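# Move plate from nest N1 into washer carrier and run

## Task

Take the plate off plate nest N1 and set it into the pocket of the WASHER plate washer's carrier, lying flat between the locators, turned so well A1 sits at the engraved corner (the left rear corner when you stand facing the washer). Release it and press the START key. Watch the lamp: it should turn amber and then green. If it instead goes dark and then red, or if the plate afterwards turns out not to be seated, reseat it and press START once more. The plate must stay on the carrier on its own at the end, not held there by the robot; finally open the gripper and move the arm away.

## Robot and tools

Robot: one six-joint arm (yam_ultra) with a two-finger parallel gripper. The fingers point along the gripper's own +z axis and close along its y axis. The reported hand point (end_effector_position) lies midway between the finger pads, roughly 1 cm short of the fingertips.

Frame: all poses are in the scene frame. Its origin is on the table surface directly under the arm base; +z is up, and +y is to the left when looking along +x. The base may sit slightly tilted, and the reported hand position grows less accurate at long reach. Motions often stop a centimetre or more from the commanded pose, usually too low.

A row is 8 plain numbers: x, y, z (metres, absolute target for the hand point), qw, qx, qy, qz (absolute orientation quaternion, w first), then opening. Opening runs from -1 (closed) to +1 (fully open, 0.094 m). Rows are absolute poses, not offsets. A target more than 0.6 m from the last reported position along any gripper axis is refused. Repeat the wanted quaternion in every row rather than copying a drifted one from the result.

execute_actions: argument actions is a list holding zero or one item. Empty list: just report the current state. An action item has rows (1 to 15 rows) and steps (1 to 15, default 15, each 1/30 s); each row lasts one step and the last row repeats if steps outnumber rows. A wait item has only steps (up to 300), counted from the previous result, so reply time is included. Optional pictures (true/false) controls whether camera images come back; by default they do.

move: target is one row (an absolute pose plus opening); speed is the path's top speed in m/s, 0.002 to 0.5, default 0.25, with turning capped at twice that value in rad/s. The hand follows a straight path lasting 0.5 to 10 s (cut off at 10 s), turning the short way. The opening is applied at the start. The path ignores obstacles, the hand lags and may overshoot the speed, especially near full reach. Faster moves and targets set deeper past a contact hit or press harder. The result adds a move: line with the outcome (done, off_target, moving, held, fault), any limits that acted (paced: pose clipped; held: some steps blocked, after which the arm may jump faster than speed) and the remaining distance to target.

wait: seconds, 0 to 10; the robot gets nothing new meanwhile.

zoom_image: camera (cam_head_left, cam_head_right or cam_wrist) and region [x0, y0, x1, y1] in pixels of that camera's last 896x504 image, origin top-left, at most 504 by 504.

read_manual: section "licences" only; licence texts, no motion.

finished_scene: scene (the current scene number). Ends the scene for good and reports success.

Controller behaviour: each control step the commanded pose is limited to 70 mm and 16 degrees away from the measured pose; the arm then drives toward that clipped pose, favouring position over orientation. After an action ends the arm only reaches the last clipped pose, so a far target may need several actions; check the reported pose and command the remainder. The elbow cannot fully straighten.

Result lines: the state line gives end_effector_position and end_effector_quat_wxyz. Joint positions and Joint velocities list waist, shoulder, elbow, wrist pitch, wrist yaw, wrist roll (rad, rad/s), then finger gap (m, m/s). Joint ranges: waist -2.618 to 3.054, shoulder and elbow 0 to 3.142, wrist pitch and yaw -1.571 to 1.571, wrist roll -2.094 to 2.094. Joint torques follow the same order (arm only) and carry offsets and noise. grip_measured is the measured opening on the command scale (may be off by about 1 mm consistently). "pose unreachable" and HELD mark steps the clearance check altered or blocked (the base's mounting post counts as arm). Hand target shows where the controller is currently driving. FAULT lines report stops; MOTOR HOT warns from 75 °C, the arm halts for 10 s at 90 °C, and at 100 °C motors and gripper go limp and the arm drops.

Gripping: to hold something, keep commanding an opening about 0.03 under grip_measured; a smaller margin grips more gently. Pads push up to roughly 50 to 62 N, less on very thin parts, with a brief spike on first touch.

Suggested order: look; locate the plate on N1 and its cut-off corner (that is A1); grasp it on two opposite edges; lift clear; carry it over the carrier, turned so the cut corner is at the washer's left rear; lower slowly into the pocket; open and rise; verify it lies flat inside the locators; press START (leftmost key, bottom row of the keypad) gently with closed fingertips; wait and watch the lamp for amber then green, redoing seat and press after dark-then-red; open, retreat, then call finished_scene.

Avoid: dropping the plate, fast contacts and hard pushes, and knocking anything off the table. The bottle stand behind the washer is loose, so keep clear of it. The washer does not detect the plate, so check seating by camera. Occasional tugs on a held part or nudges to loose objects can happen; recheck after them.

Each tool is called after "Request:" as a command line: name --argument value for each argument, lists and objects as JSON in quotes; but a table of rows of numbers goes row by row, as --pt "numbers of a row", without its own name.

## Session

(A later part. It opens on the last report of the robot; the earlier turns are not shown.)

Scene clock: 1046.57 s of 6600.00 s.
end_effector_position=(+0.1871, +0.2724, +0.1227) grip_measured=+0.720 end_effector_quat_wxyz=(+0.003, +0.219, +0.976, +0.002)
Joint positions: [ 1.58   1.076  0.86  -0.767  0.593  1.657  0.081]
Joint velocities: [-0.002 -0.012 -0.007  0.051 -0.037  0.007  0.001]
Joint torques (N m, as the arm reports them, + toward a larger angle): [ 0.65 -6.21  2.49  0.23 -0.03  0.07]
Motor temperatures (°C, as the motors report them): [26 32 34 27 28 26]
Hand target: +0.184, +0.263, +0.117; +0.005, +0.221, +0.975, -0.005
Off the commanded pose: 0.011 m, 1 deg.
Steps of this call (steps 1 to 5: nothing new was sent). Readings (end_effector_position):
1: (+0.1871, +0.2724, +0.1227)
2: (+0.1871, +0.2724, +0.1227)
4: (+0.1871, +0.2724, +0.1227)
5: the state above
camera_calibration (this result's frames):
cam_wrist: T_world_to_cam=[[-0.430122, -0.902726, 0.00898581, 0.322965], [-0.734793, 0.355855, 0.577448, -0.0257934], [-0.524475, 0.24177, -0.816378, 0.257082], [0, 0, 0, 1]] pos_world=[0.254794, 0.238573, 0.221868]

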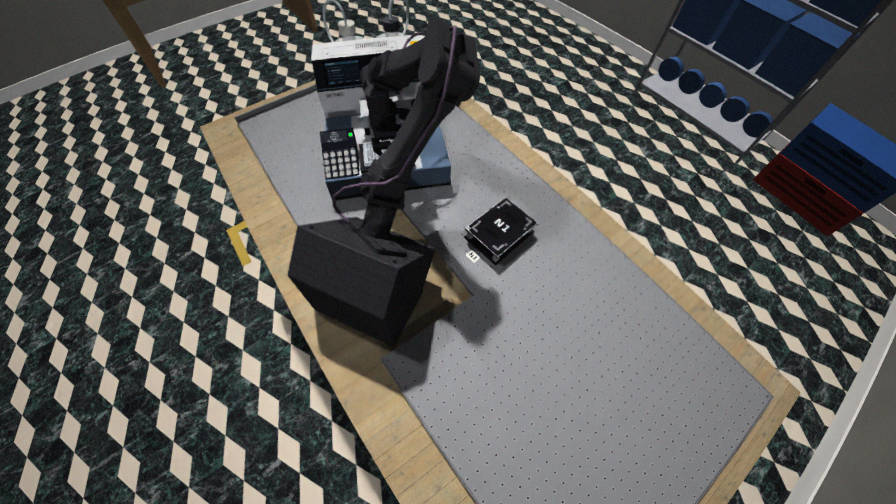

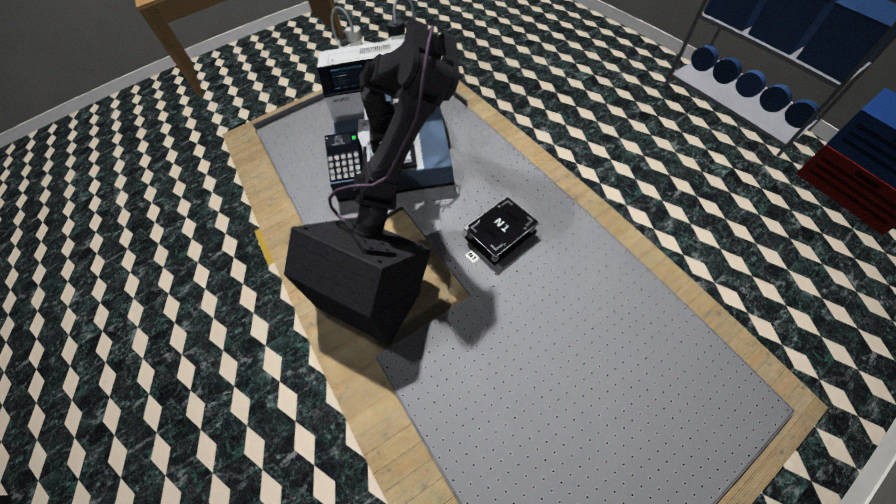

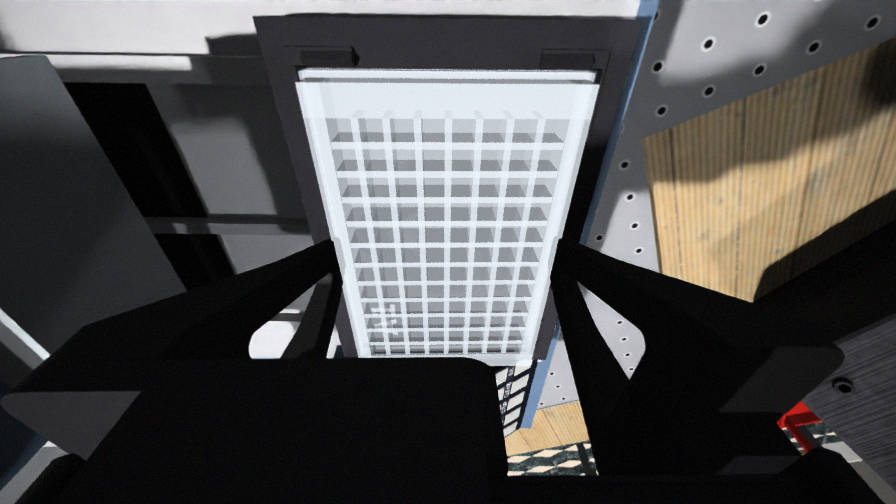

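Request:
execute_actions --actions '[{"rows": [[0.1843, 0.264, 0.1186, 0.0042, 0.2188, 0.9758, -0.005, 0.685],[0.1847, 0.2647, 0.1203, 0.0033, 0.2173, 0.9761, -0.005, 0.685],[0.1844, 0.2637, 0.1203, 0.0031, 0.219, 0.9757, -0.0069, 0.685],[0.184, 0.2628, 0.1203, 0.0028, 0.2206, 0.9753, -0.0089, 0.685],[0.1837, 0.2618, 0.1203, 0.0026, 0.2223, 0.9749, -0.0108, 0.685]], "steps": 15}]'

Request:
zoom_image --camera "cam_wrist" --region '[260, 30, 370, 140]'

Request:
zoom_image --camera "cam_wrist" --region '[525, 30, 635, 140]'

Scene clock: 1069.57 s of 6600.00 s.
end_effector_position=(+0.1871, +0.2722, +0.1227) grip_measured=+0.720 end_effector_quat_wxyz=(+0.003, +0.219, +0.976, +0.001)
Joint positions: [ 1.58   1.076  0.86  -0.767  0.593  1.658  0.081]
Joint velocities: [-0.017 -0.002 -0.002 -0.037 -0.007  0.022  0.   ]
Joint torques (N m, as the arm reports them, + toward a larger angle): [ 0.88 -6.32  3.67 -0.06  0.    0.25]
Motor temperatures (°C, as the motors report them): [26 32 34 28 28 26]
Hand target: +0.184, +0.262, +0.120; +0.003, +0.222, +0.975, -0.011
Off the commanded pose: 0.011 m, 1 deg.
Steps of this call (steps 1 to 90: nothing new was sent; then 19.50 s passed at rest; steps 91 to 105: all 15 steps of this action). Readings (end_effector_position):
91: (+0.1871, +0.2724, +0.1227)
92: (+0.1871, +0.2724, +0.1227)
94: (+0.1871, +0.2723, +0.1227)
98: (+0.1871, +0.2722, +0.1227)
105: the state above
camera_calibration (this result's frames):
cam_wrist: T_world_to_cam=[[-0.430771, -0.90241, 0.00961283, 0.322757], [-0.734409, 0.356725, 0.577401, -0.0260831], [-0.524481, 0.241667, -0.816404, 0.257121], [0, 0, 0, 1]] pos_world=[0.254734, 0.238426, 0.221873]

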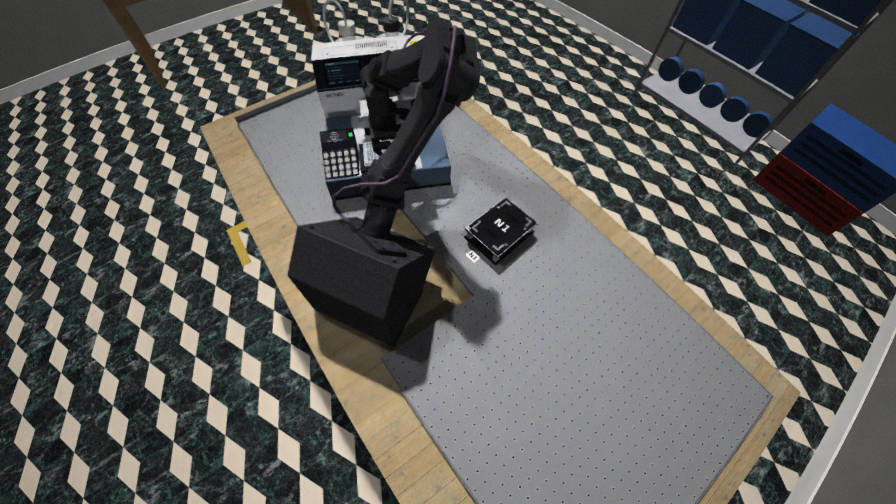

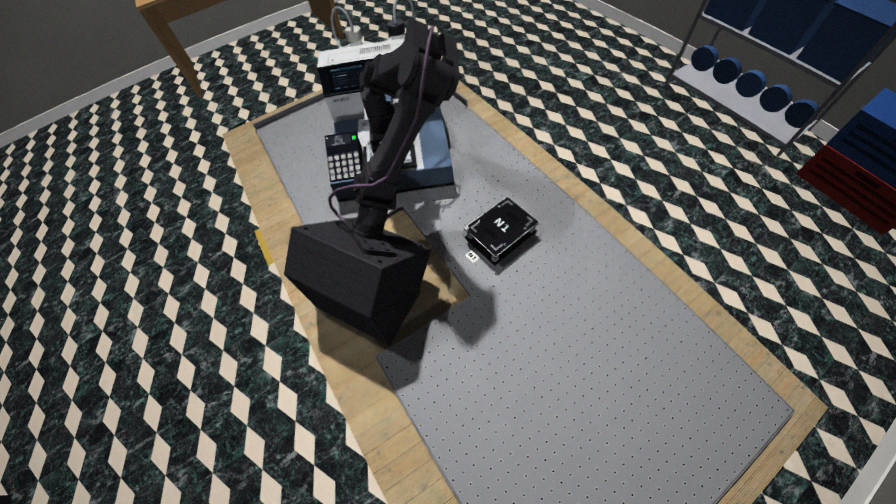

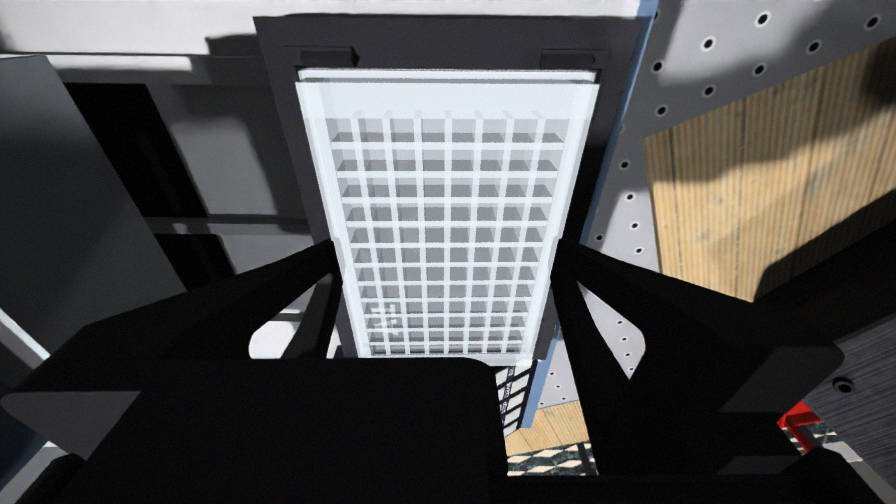

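Region (260, 30, 370, 140) of cam_wrist's 896x504 image, scaled by 4.582, with more detail than that image has.

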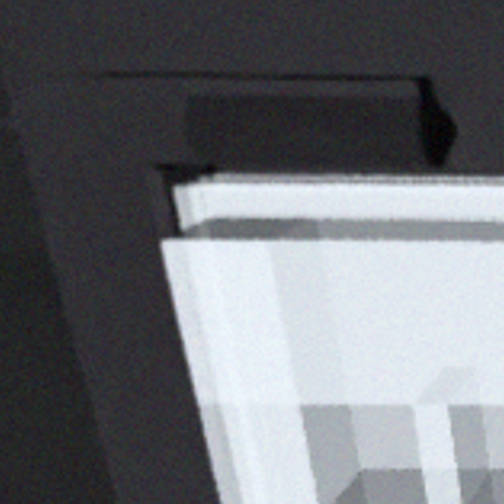

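Region (525, 30, 635, 140) of cam_wrist's 896x504 image, scaled by 4.582, with more detail than that image has.

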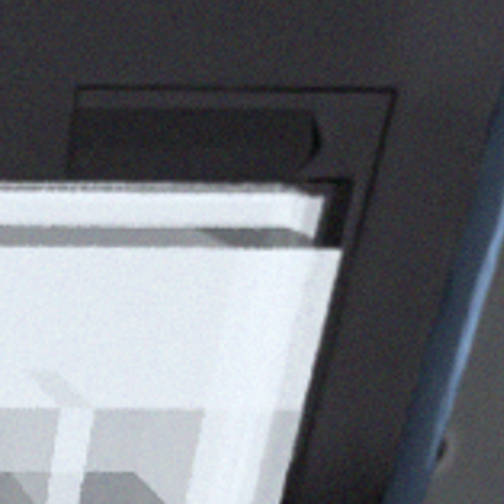

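Request:
execute_actions --actions '[{"rows": [[0.1842, 0.2633, 0.1203, 0.003, 0.2198, 0.9755, -0.0079, 0.685],[0.1847, 0.2647, 0.1203, 0.0033, 0.2173, 0.9761, -0.005, 0.69],[0.1847, 0.2647, 0.1203, 0.0033, 0.2173, 0.9761, -0.005, 0.70],[0.1847, 0.2647, 0.1203, 0.0033, 0.2173, 0.9761, -0.005, 0.71],[0.1847, 0.2647, 0.1203, 0.0033, 0.2173, 0.9761, -0.005, 0.715],[0.1847, 0.2647, 0.1203, 0.0033, 0.2173, 0.9761, -0.005, 0.72],[0.1847, 0.2647, 0.1203, 0.0033, 0.2173, 0.9761, -0.005, 0.73],[0.1847, 0.2647, 0.1203, 0.0033, 0.2173, 0.9761, -0.005, 0.75],[0.1847, 0.2647, 0.1203, 0.0033, 0.2173, 0.9761, -0.005, 0.77]], "steps": 15}]'

Request:
zoom_image --camera "cam_wrist" --region '[260, 30, 370, 140]'

Request:
zoom_image --camera "cam_wrist" --region '[525, 30, 635, 140]'

Scene clock: 1089.90 s of 6600.00 s.
end_effector_position=(+0.1871, +0.2724, +0.1227) grip_measured=+0.768 end_effector_quat_wxyz=(+0.003, +0.219, +0.976, +0.002)
Joint positions: [ 1.58   1.076  0.86  -0.767  0.593  1.657  0.083]
Joint velocities: [-0.007 -0.007  0.002  0.007 -0.051 -0.022  0.   ]
Joint torques (N m, as the arm reports them, + toward a larger angle): [ 0.93 -6.27  3.6   0.08  0.01  0.06]
Motor temperatures (°C, as the motors report them): [26 32 34 27 28 27]
Hand target: +0.185, +0.265, +0.120; +0.003, +0.217, +0.976, -0.005
Off the commanded pose: 0.008 m, 1 deg.
Steps of this call (steps 1 to 90: nothing new was sent; then 16.83 s passed at rest; steps 91 to 105: all 15 steps of this action). Readings (end_effector_position):
91: (+0.1871, +0.2722, +0.1227)
92: (+0.1871, +0.2722, +0.1227)
94: (+0.1871, +0.2722, +0.1227)
98: (+0.1871, +0.2722, +0.1227)
105: the state above
camera_calibration (this result's frames):
cam_wrist: T_world_to_cam=[[-0.430122, -0.902726, 0.00898581, 0.322965], [-0.734793, 0.355855, 0.577448, -0.0257934], [-0.524475, 0.24177, -0.816378, 0.257082], [0, 0, 0, 1]] pos_world=[0.254794, 0.238573, 0.221868]

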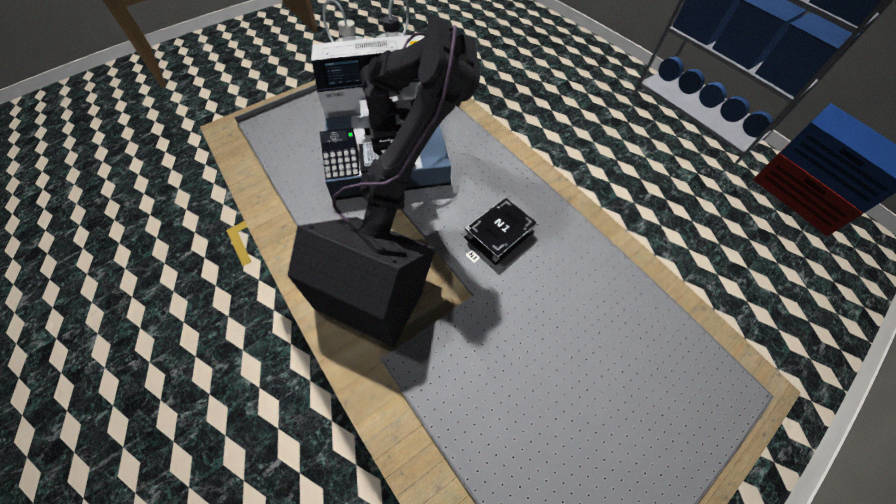

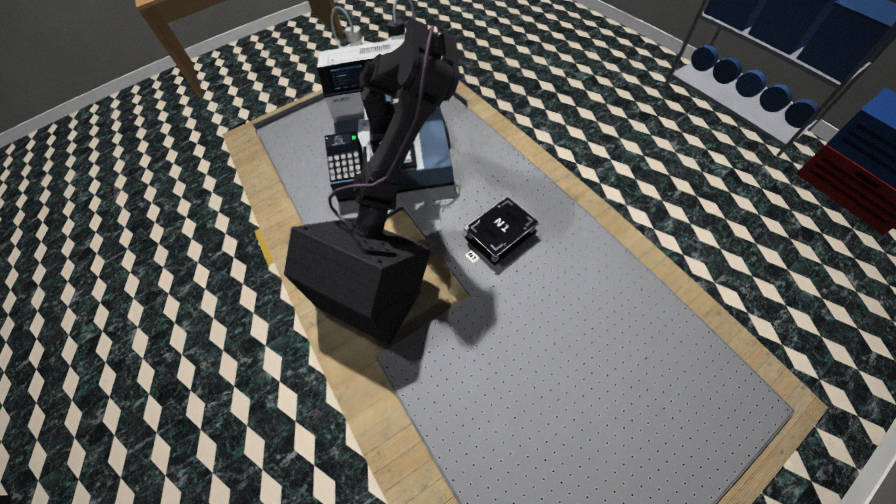

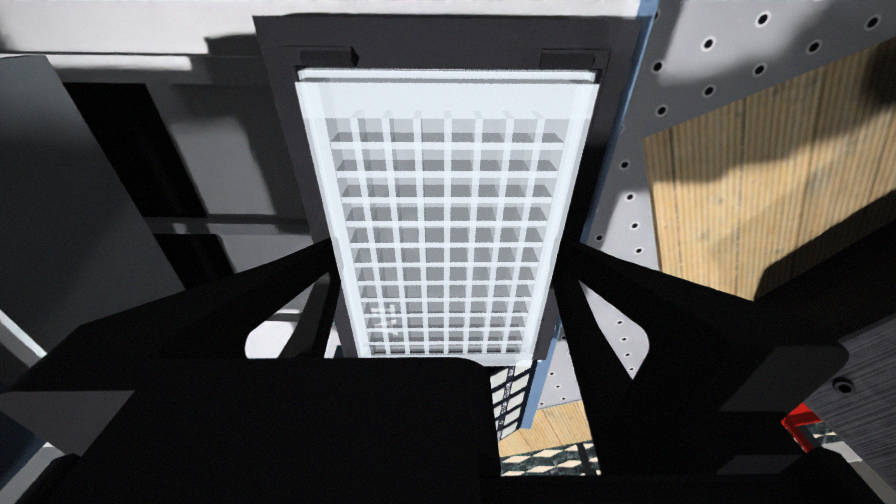

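Region (260, 30, 370, 140) of cam_wrist's 896x504 image, scaled by 4.582, with more detail than that image has.

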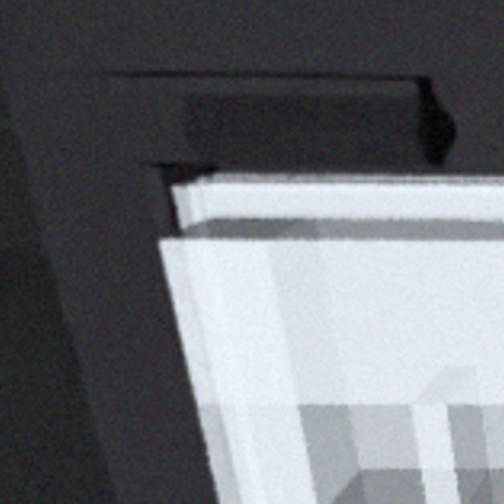

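Region (525, 30, 635, 140) of cam_wrist's 896x504 image, scaled by 4.582, with more detail than that image has.

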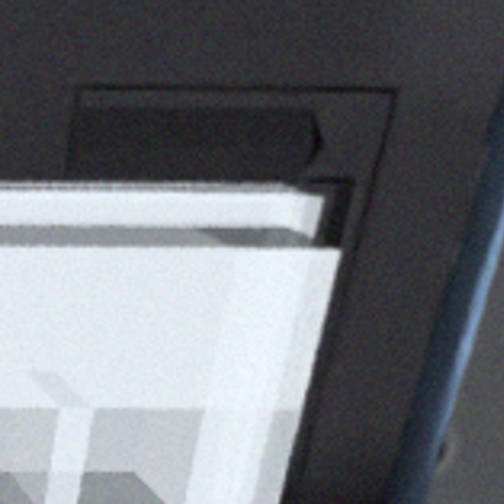

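Request:
execute_actions --actions '[]'

Scene clock: 1130.27 s of 6600.00 s.
end_effector_position=(+0.1871, +0.2724, +0.1227) grip_measured=+0.768 end_effector_quat_wxyz=(+0.003, +0.219, +0.976, +0.002)
Joint positions: [ 1.58   1.076  0.86  -0.767  0.593  1.657  0.083]
Joint velocities: [ 0.012  0.002  0.007 -0.022 -0.022  0.007  0.   ]
Joint torques (N m, as the arm reports them, + toward a larger angle): [ 0.94 -6.09  3.52  0.05  0.02  0.06]
Motor temperatures (°C, as the motors report them): [26 32 34 27 28 26]
Hand target: +0.185, +0.265, +0.120; +0.003, +0.217, +0.976, -0.005
Off the commanded pose: 0.008 m, 1 deg.
Steps of this call (steps 1 to 90: nothing new was sent; then 37.37 s passed at rest). Readings (end_effector_position):
1: (+0.1871, +0.2724, +0.1227)
2: (+0.1871, +0.2724, +0.1227)
4: (+0.1871, +0.2724, +0.1227)
8: (+0.1871, +0.2724, +0.1227)
90: the state above
camera_calibration (this result's frames):
cam_wrist: T_world_to_cam=[[-0.430122, -0.902726, 0.00898581, 0.322965], [-0.734793, 0.355855, 0.577448, -0.0257934], [-0.524475, 0.24177, -0.816378, 0.257082], [0, 0, 0, 1]] pos_world=[0.254794, 0.238573, 0.221868]

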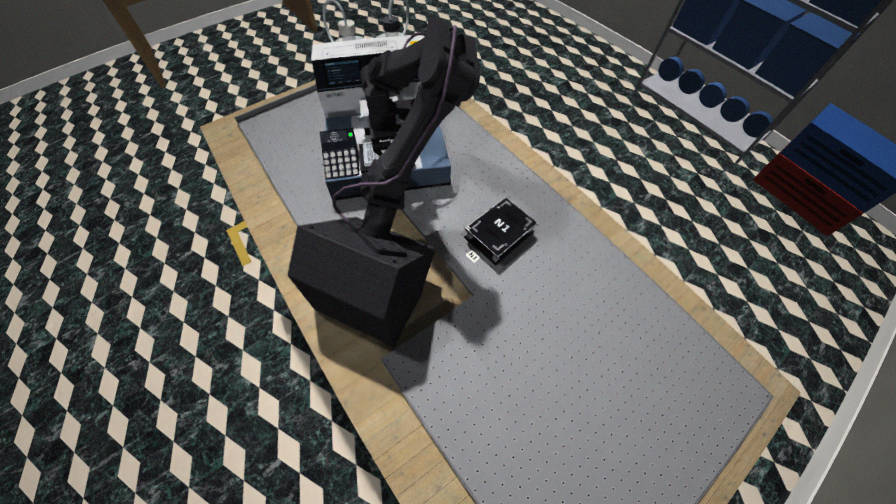

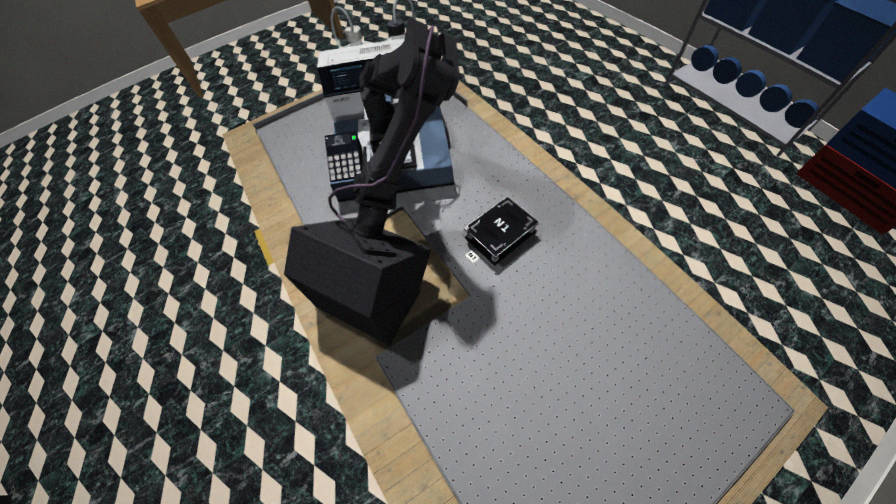

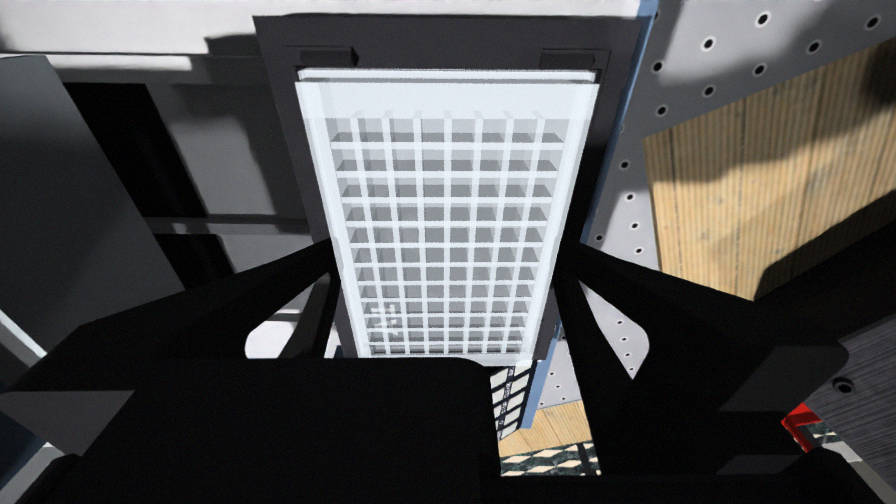

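Request:
move --target '[0.189,0.275,0.165,0.0,0.219,0.976,0.0,1.0]' --speed 0.05

Scene clock: 1136.63 s of 6600.00 s.
end_effector_position=(+0.1812, +0.2695, +0.1532) grip_measured=+1.000 end_effector_quat_wxyz=(-0.003, +0.209, +0.978, -0.019)
Joint positions: [ 1.693  1.076  0.96  -0.987  0.642  1.786  0.094]
Joint velocities: [-0.002 -0.002  0.002 -0.081  0.037 -0.022  0.   ]
Joint torques (N m, as the arm reports them, + toward a larger angle): [ 2.33 -6.62  7.4  -0.19  0.11  0.16]
Motor temperatures (°C, as the motors report them): [26 32 34 27 28 26]
Hand target: +0.189, +0.275, +0.165; +0.001, +0.219, +0.976, -0.000
Off the commanded pose: 0.015 m, 2 deg.
After step 90, 1.97 s passed at rest.
move: off_target
camera_calibration (this result's frames):
cam_wrist: T_world_to_cam=[[-0.411502, -0.909955, 0.0514629, 0.309594], [-0.730845, 0.363188, 0.577892, -0.049476], [-0.544547, 0.200193, -0.814489, 0.29411], [0, 0, 0, 1]] pos_world=[0.251396, 0.240807, 0.252208]

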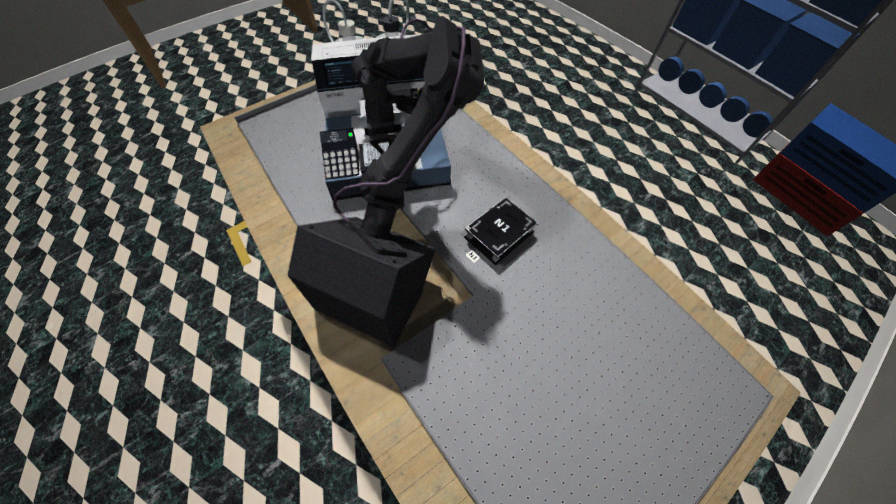

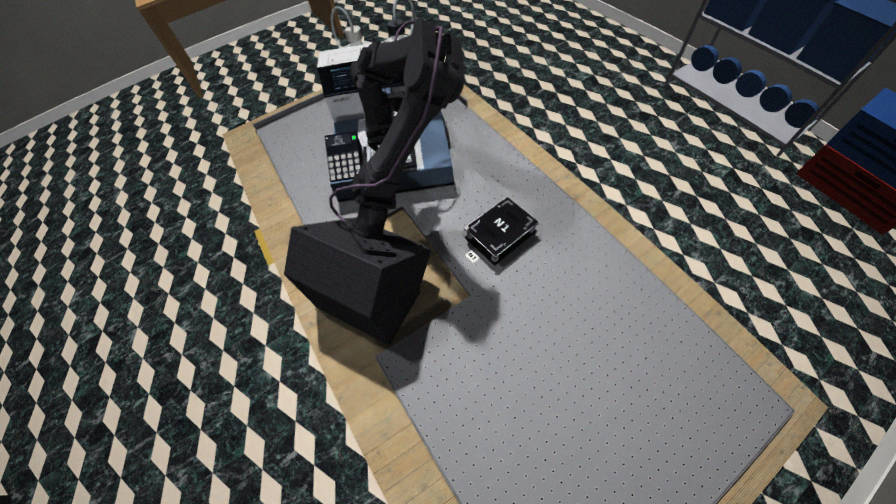

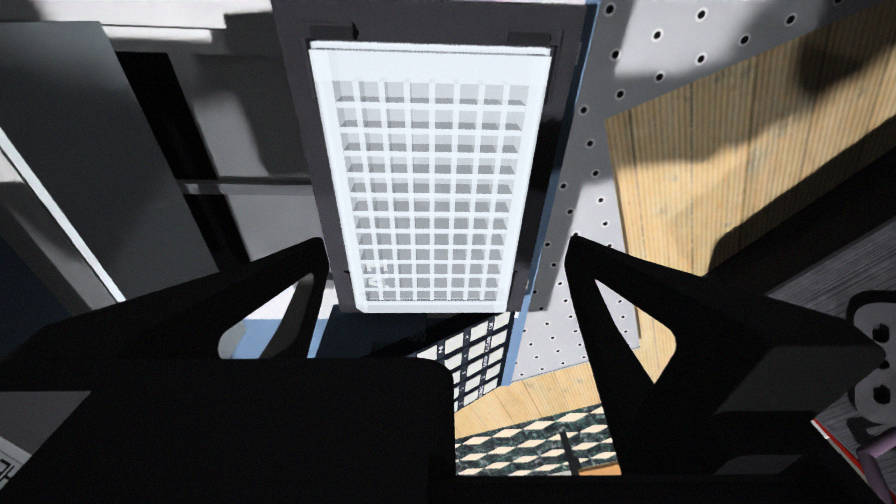

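Request:
zoom_image --camera "cam_wrist" --region '[270, 0, 600, 120]'

Request:
zoom_image --camera "cam_wrist" --region '[310, 230, 550, 340]'

Region (270, 0, 600, 120) of cam_wrist's 896x504 image, scaled by 1.527, with more detail than that image has; it fills the top 183 rows of this view, and the rest is white.

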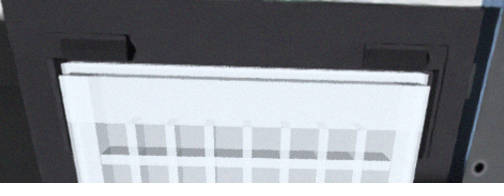

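Region (310, 230, 550, 340) of cam_wrist's 896x504 image, scaled by 2.100, with more detail than that image has; it fills the top 231 rows of this view, and the rest is white.

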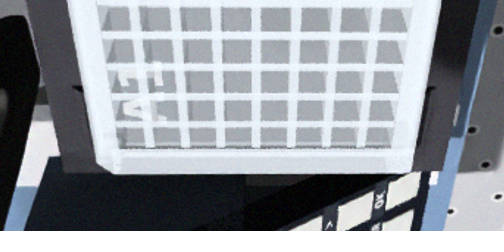

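Request:
move --target '[0.178,0.256,0.18,0.0,-0.534,0.845,0.0,1.0]' --speed 0.3

Scene clock: 1170.60 s of 6600.00 s.
end_effector_position=(+0.1772, +0.2583, +0.1753) grip_measured=+1.000 end_effector_quat_wxyz=(-0.005, -0.531, +0.847, -0.007)
Joint positions: [ 1.792  1.009  0.96  -1.098  0.693  0.342  0.094]
Joint velocities: [ 0.022  0.002  0.007  0.037 -0.007 -0.051  0.   ]
Joint torques (N m, as the arm reports them, + toward a larger angle): [ 1.88 -5.65  5.03 -0.07  0.05  0.01]
Motor temperatures (°C, as the motors report them): [26 32 35 27 28 26]
Hand target: +0.178, +0.256, +0.180; +0.000, -0.535, +0.845, -0.001
Off the commanded pose: 0.005 m, 1 deg.
After step 90, 27.73 s passed at rest.
move: done
camera_calibration (this result's frames):
cam_wrist: T_world_to_cam=[[0.898517, -0.438498, 0.01966, -0.0517053], [-0.363415, -0.718053, 0.593574, 0.150346], [-0.246164, -0.540481, -0.804539, 0.448856], [0, 0, 0, 1]] pos_world=[0.211588, 0.327882, 0.272897]

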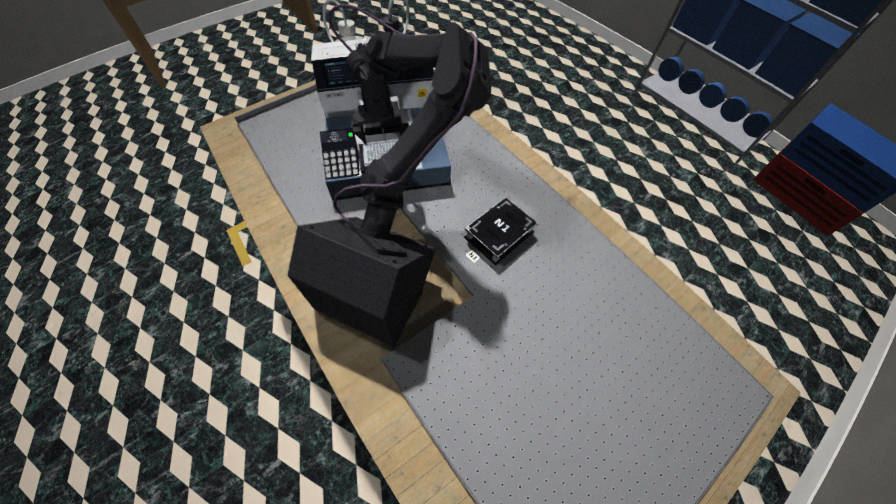

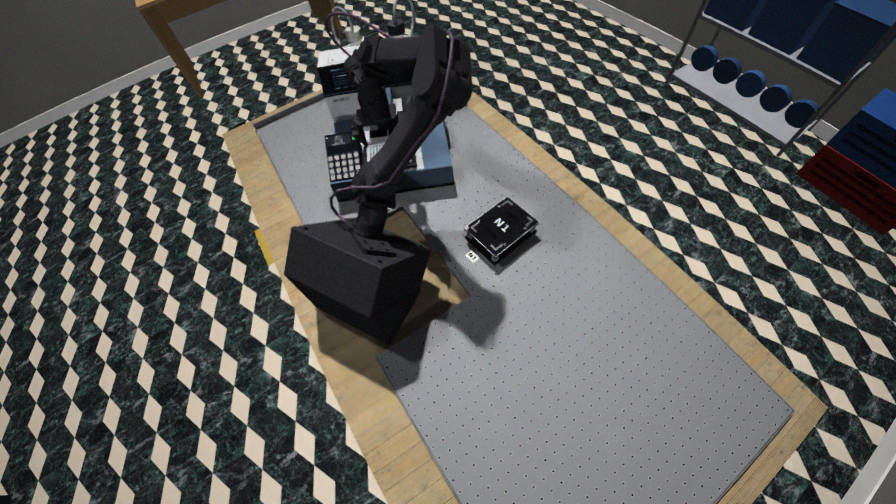

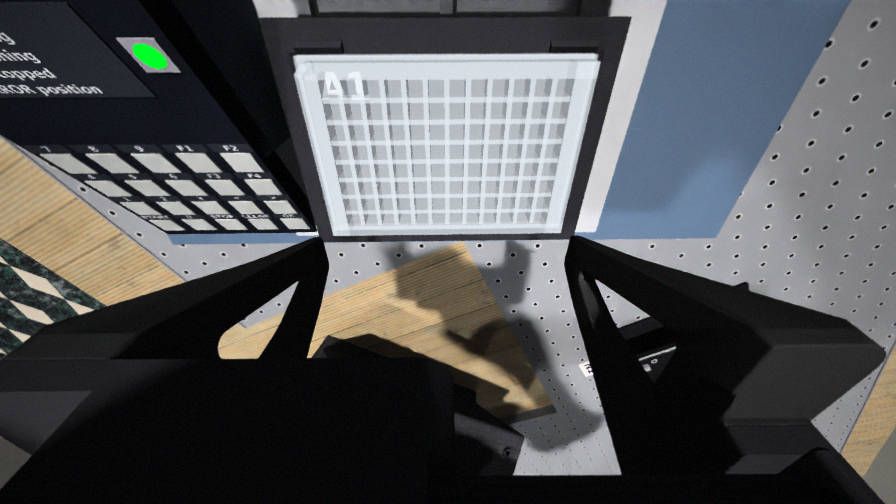

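Request:
zoom_image --camera "cam_wrist" --region '[255, 10, 405, 110]'

Request:
zoom_image --camera "cam_wrist" --region '[490, 10, 640, 110]'

Region (255, 10, 405, 110) of cam_wrist's 896x504 image, scaled by 3.360, with more detail than that image has.

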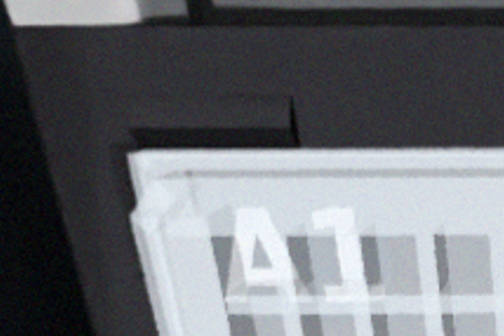

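Region (490, 10, 640, 110) of cam_wrist's 896x504 image, scaled by 3.360, with more detail than that image has.

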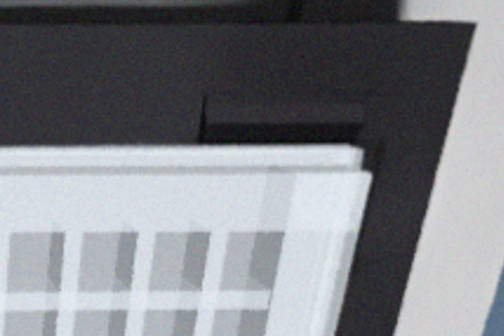

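Request:
zoom_image --camera "cam_wrist" --region '[20, 130, 340, 250]'

Region (20, 130, 340, 250) of cam_wrist's 896x504 image, scaled by 1.575, with more detail than that image has; it fills the top 189 rows of this view, and the rest is white.

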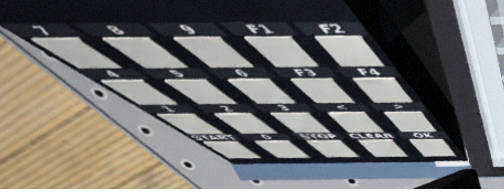

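Request:
move --target '[0.03,0.305,0.155,0.0,-0.534,0.845,0.0,-1.0]' --speed 0.15

Scene clock: 1248.37 s of 6600.00 s.
end_effector_position=(+0.0357, +0.2928, +0.1509) grip_measured=-0.979 end_effector_quat_wxyz=(-0.004, -0.540, +0.842, -0.014)
Joint positions: [ 2.206  1.498  0.938 -0.985  0.796  0.886  0.001]
Joint velocities: [-0.002 -0.002 -0.007  0.022 -0.007 -0.022  0.   ]
Joint torques (N m, as the arm reports them, + toward a larger angle): [ 4.55 -2.89  6.7   0.01  0.09  0.14]
Motor temperatures (°C, as the motors report them): [26 32 34 27 28 26]
Hand target: +0.033, +0.303, +0.155; +0.003, -0.535, +0.845, -0.003
Off the commanded pose: 0.014 m, 2 deg.
After step 90, 73.20 s passed at rest.
move: off_target
camera_calibration (this result's frames):
cam_wrist: T_world_to_cam=[[0.907086, -0.419692, 0.0324545, 0.0833069], [-0.353961, -0.718745, 0.598428, 0.137239], [-0.227829, -0.554314, -0.800519, 0.415842], [0, 0, 0, 1]] pos_world=[0.0677514, 0.36411, 0.248058]

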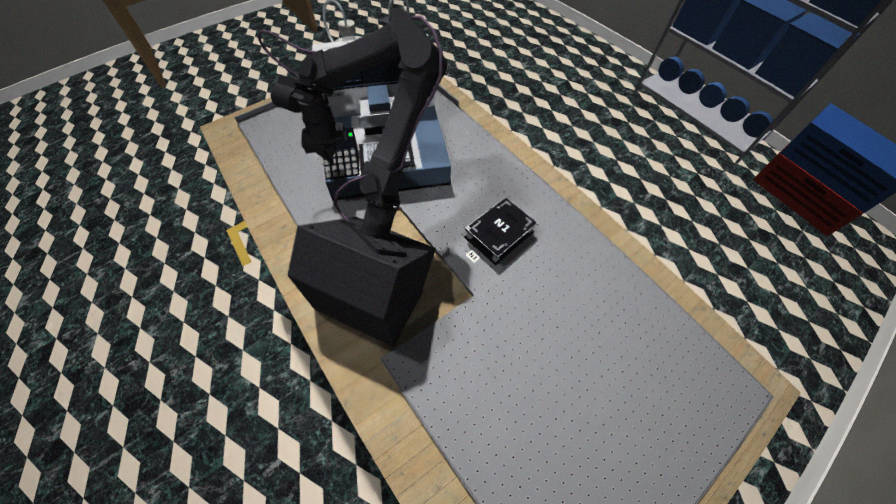

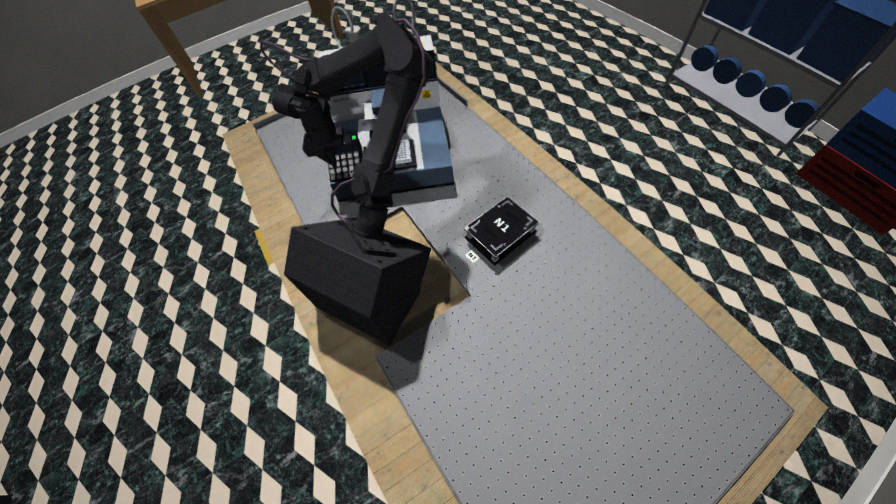

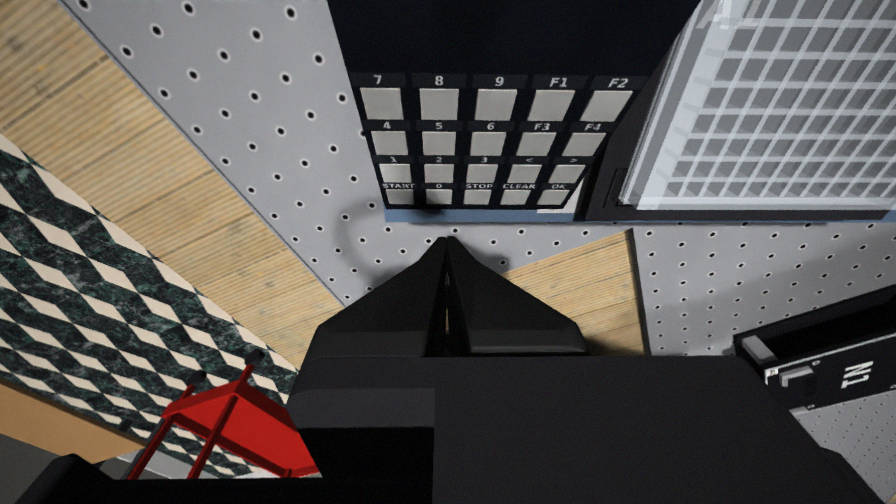

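Request:
zoom_image --camera "cam_wrist" --region '[570, 100, 720, 230]'

Request:
zoom_image --camera "cam_head_right" --region '[350, 125, 440, 185]'

Region (570, 100, 720, 230) of cam_wrist's 896x504 image, scaled by 3.360, with more detail than that image has; it fills the top 437 rows of this view, and the rest is white.

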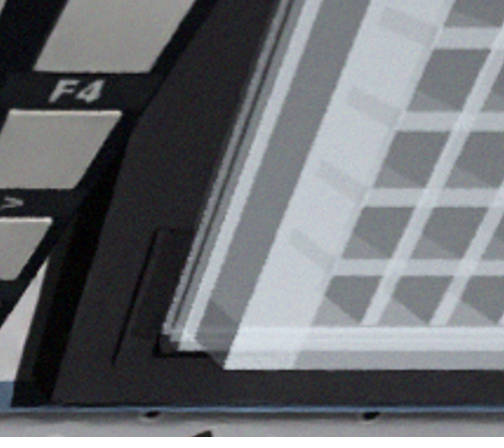

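Region (350, 125, 440, 185) of cam_head_right's 896x504 image, scaled by 5.600, with more detail than that image has.

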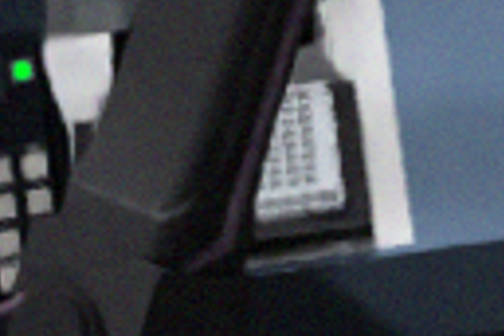

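Request:
move --target '[0.137,0.298,0.152,0.0,-0.534,0.845,0.0,-1.0]' --speed 0.12

Scene clock: 1278.60 s of 6600.00 s.
end_effector_position=(+0.1279, +0.2898, +0.1448) grip_measured=-0.979 end_effector_quat_wxyz=(-0.010, -0.547, +0.837, -0.014)
Joint positions: [ 1.895  1.239  0.938 -0.954  0.732  0.448  0.001]
Joint velocities: [ 0.002  0.002 -0.017 -0.037 -0.022 -0.022 -0.   ]
Joint torques (N m, as the arm reports them, + toward a larger angle): [ 1.97 -6.08  6.93  0.03 -0.07  0.06]
Motor temperatures (°C, as the motors report them): [27 31 35 27 28 26]
Hand target: +0.135, +0.299, +0.152; -0.003, -0.534, +0.845, +0.002
Off the commanded pose: 0.014 m, 3 deg.
After step 90, 25.83 s passed at rest.
move: off_target
camera_calibration (this result's frames):
cam_wrist: T_world_to_cam=[[0.914525, -0.403662, 0.0264707, -0.00611515], [-0.335533, -0.720367, 0.607033, 0.168257], [-0.225968, -0.564029, -0.794235, 0.431888], [0, 0, 0, 1]] pos_world=[0.159641, 0.362336, 0.241045]

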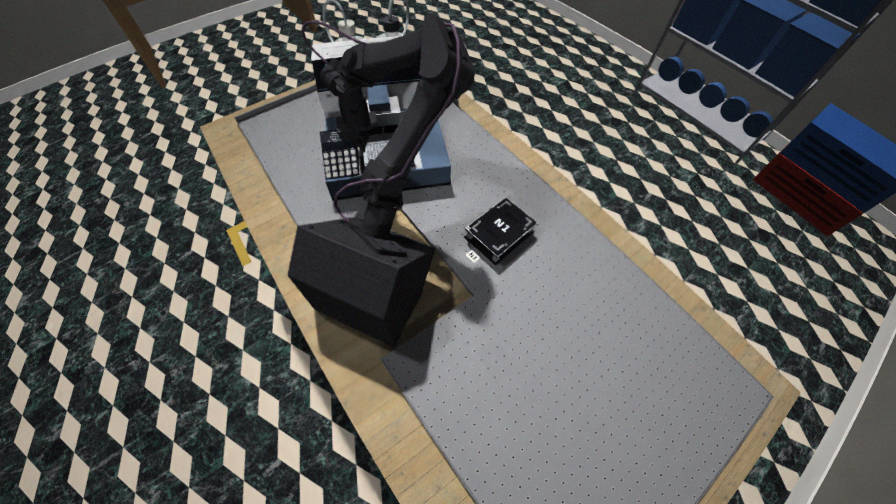

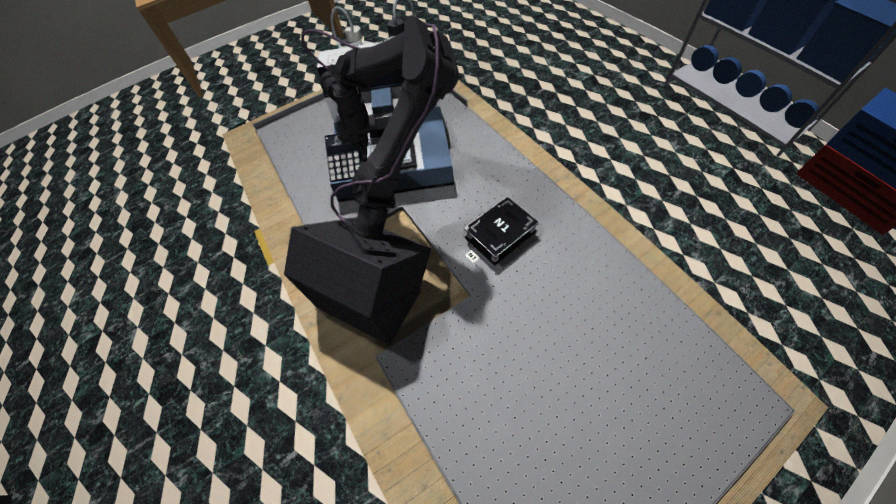

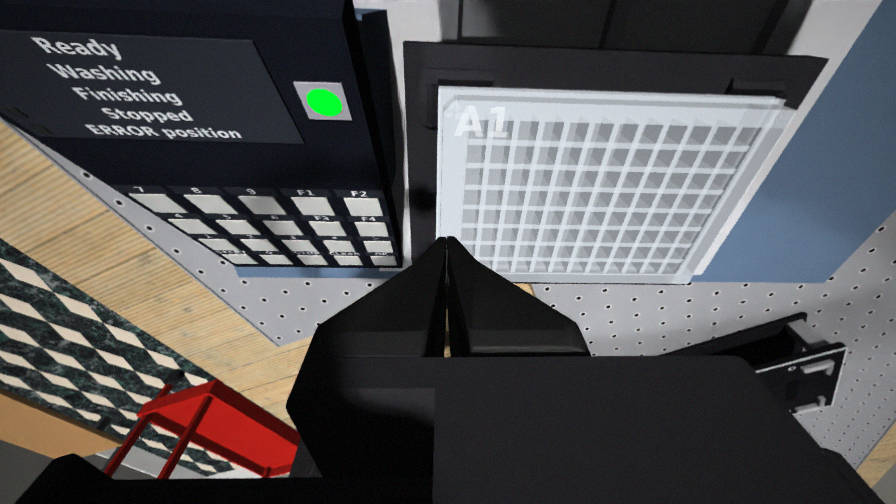

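Request:
zoom_image --camera "cam_wrist" --region '[400, 50, 540, 150]'

Request:
zoom_image --camera "cam_wrist" --region '[690, 50, 830, 150]'

Region (400, 50, 540, 150) of cam_wrist's 896x504 image, scaled by 3.600, with more detail than that image has; it fills the top 360 rows of this view, and the rest is white.

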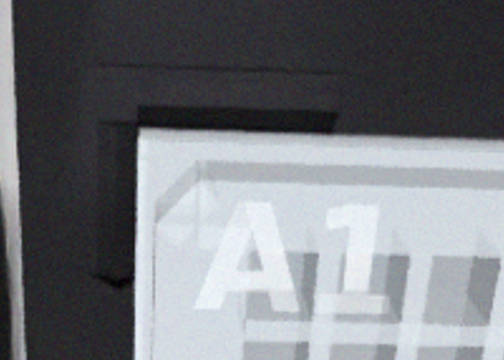

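Region (690, 50, 830, 150) of cam_wrist's 896x504 image, scaled by 3.600, with more detail than that image has; it fills the top 360 rows of this view, and the rest is white.

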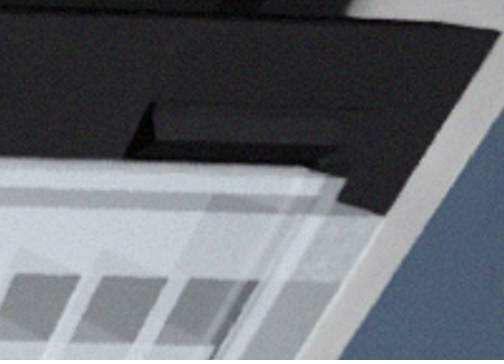

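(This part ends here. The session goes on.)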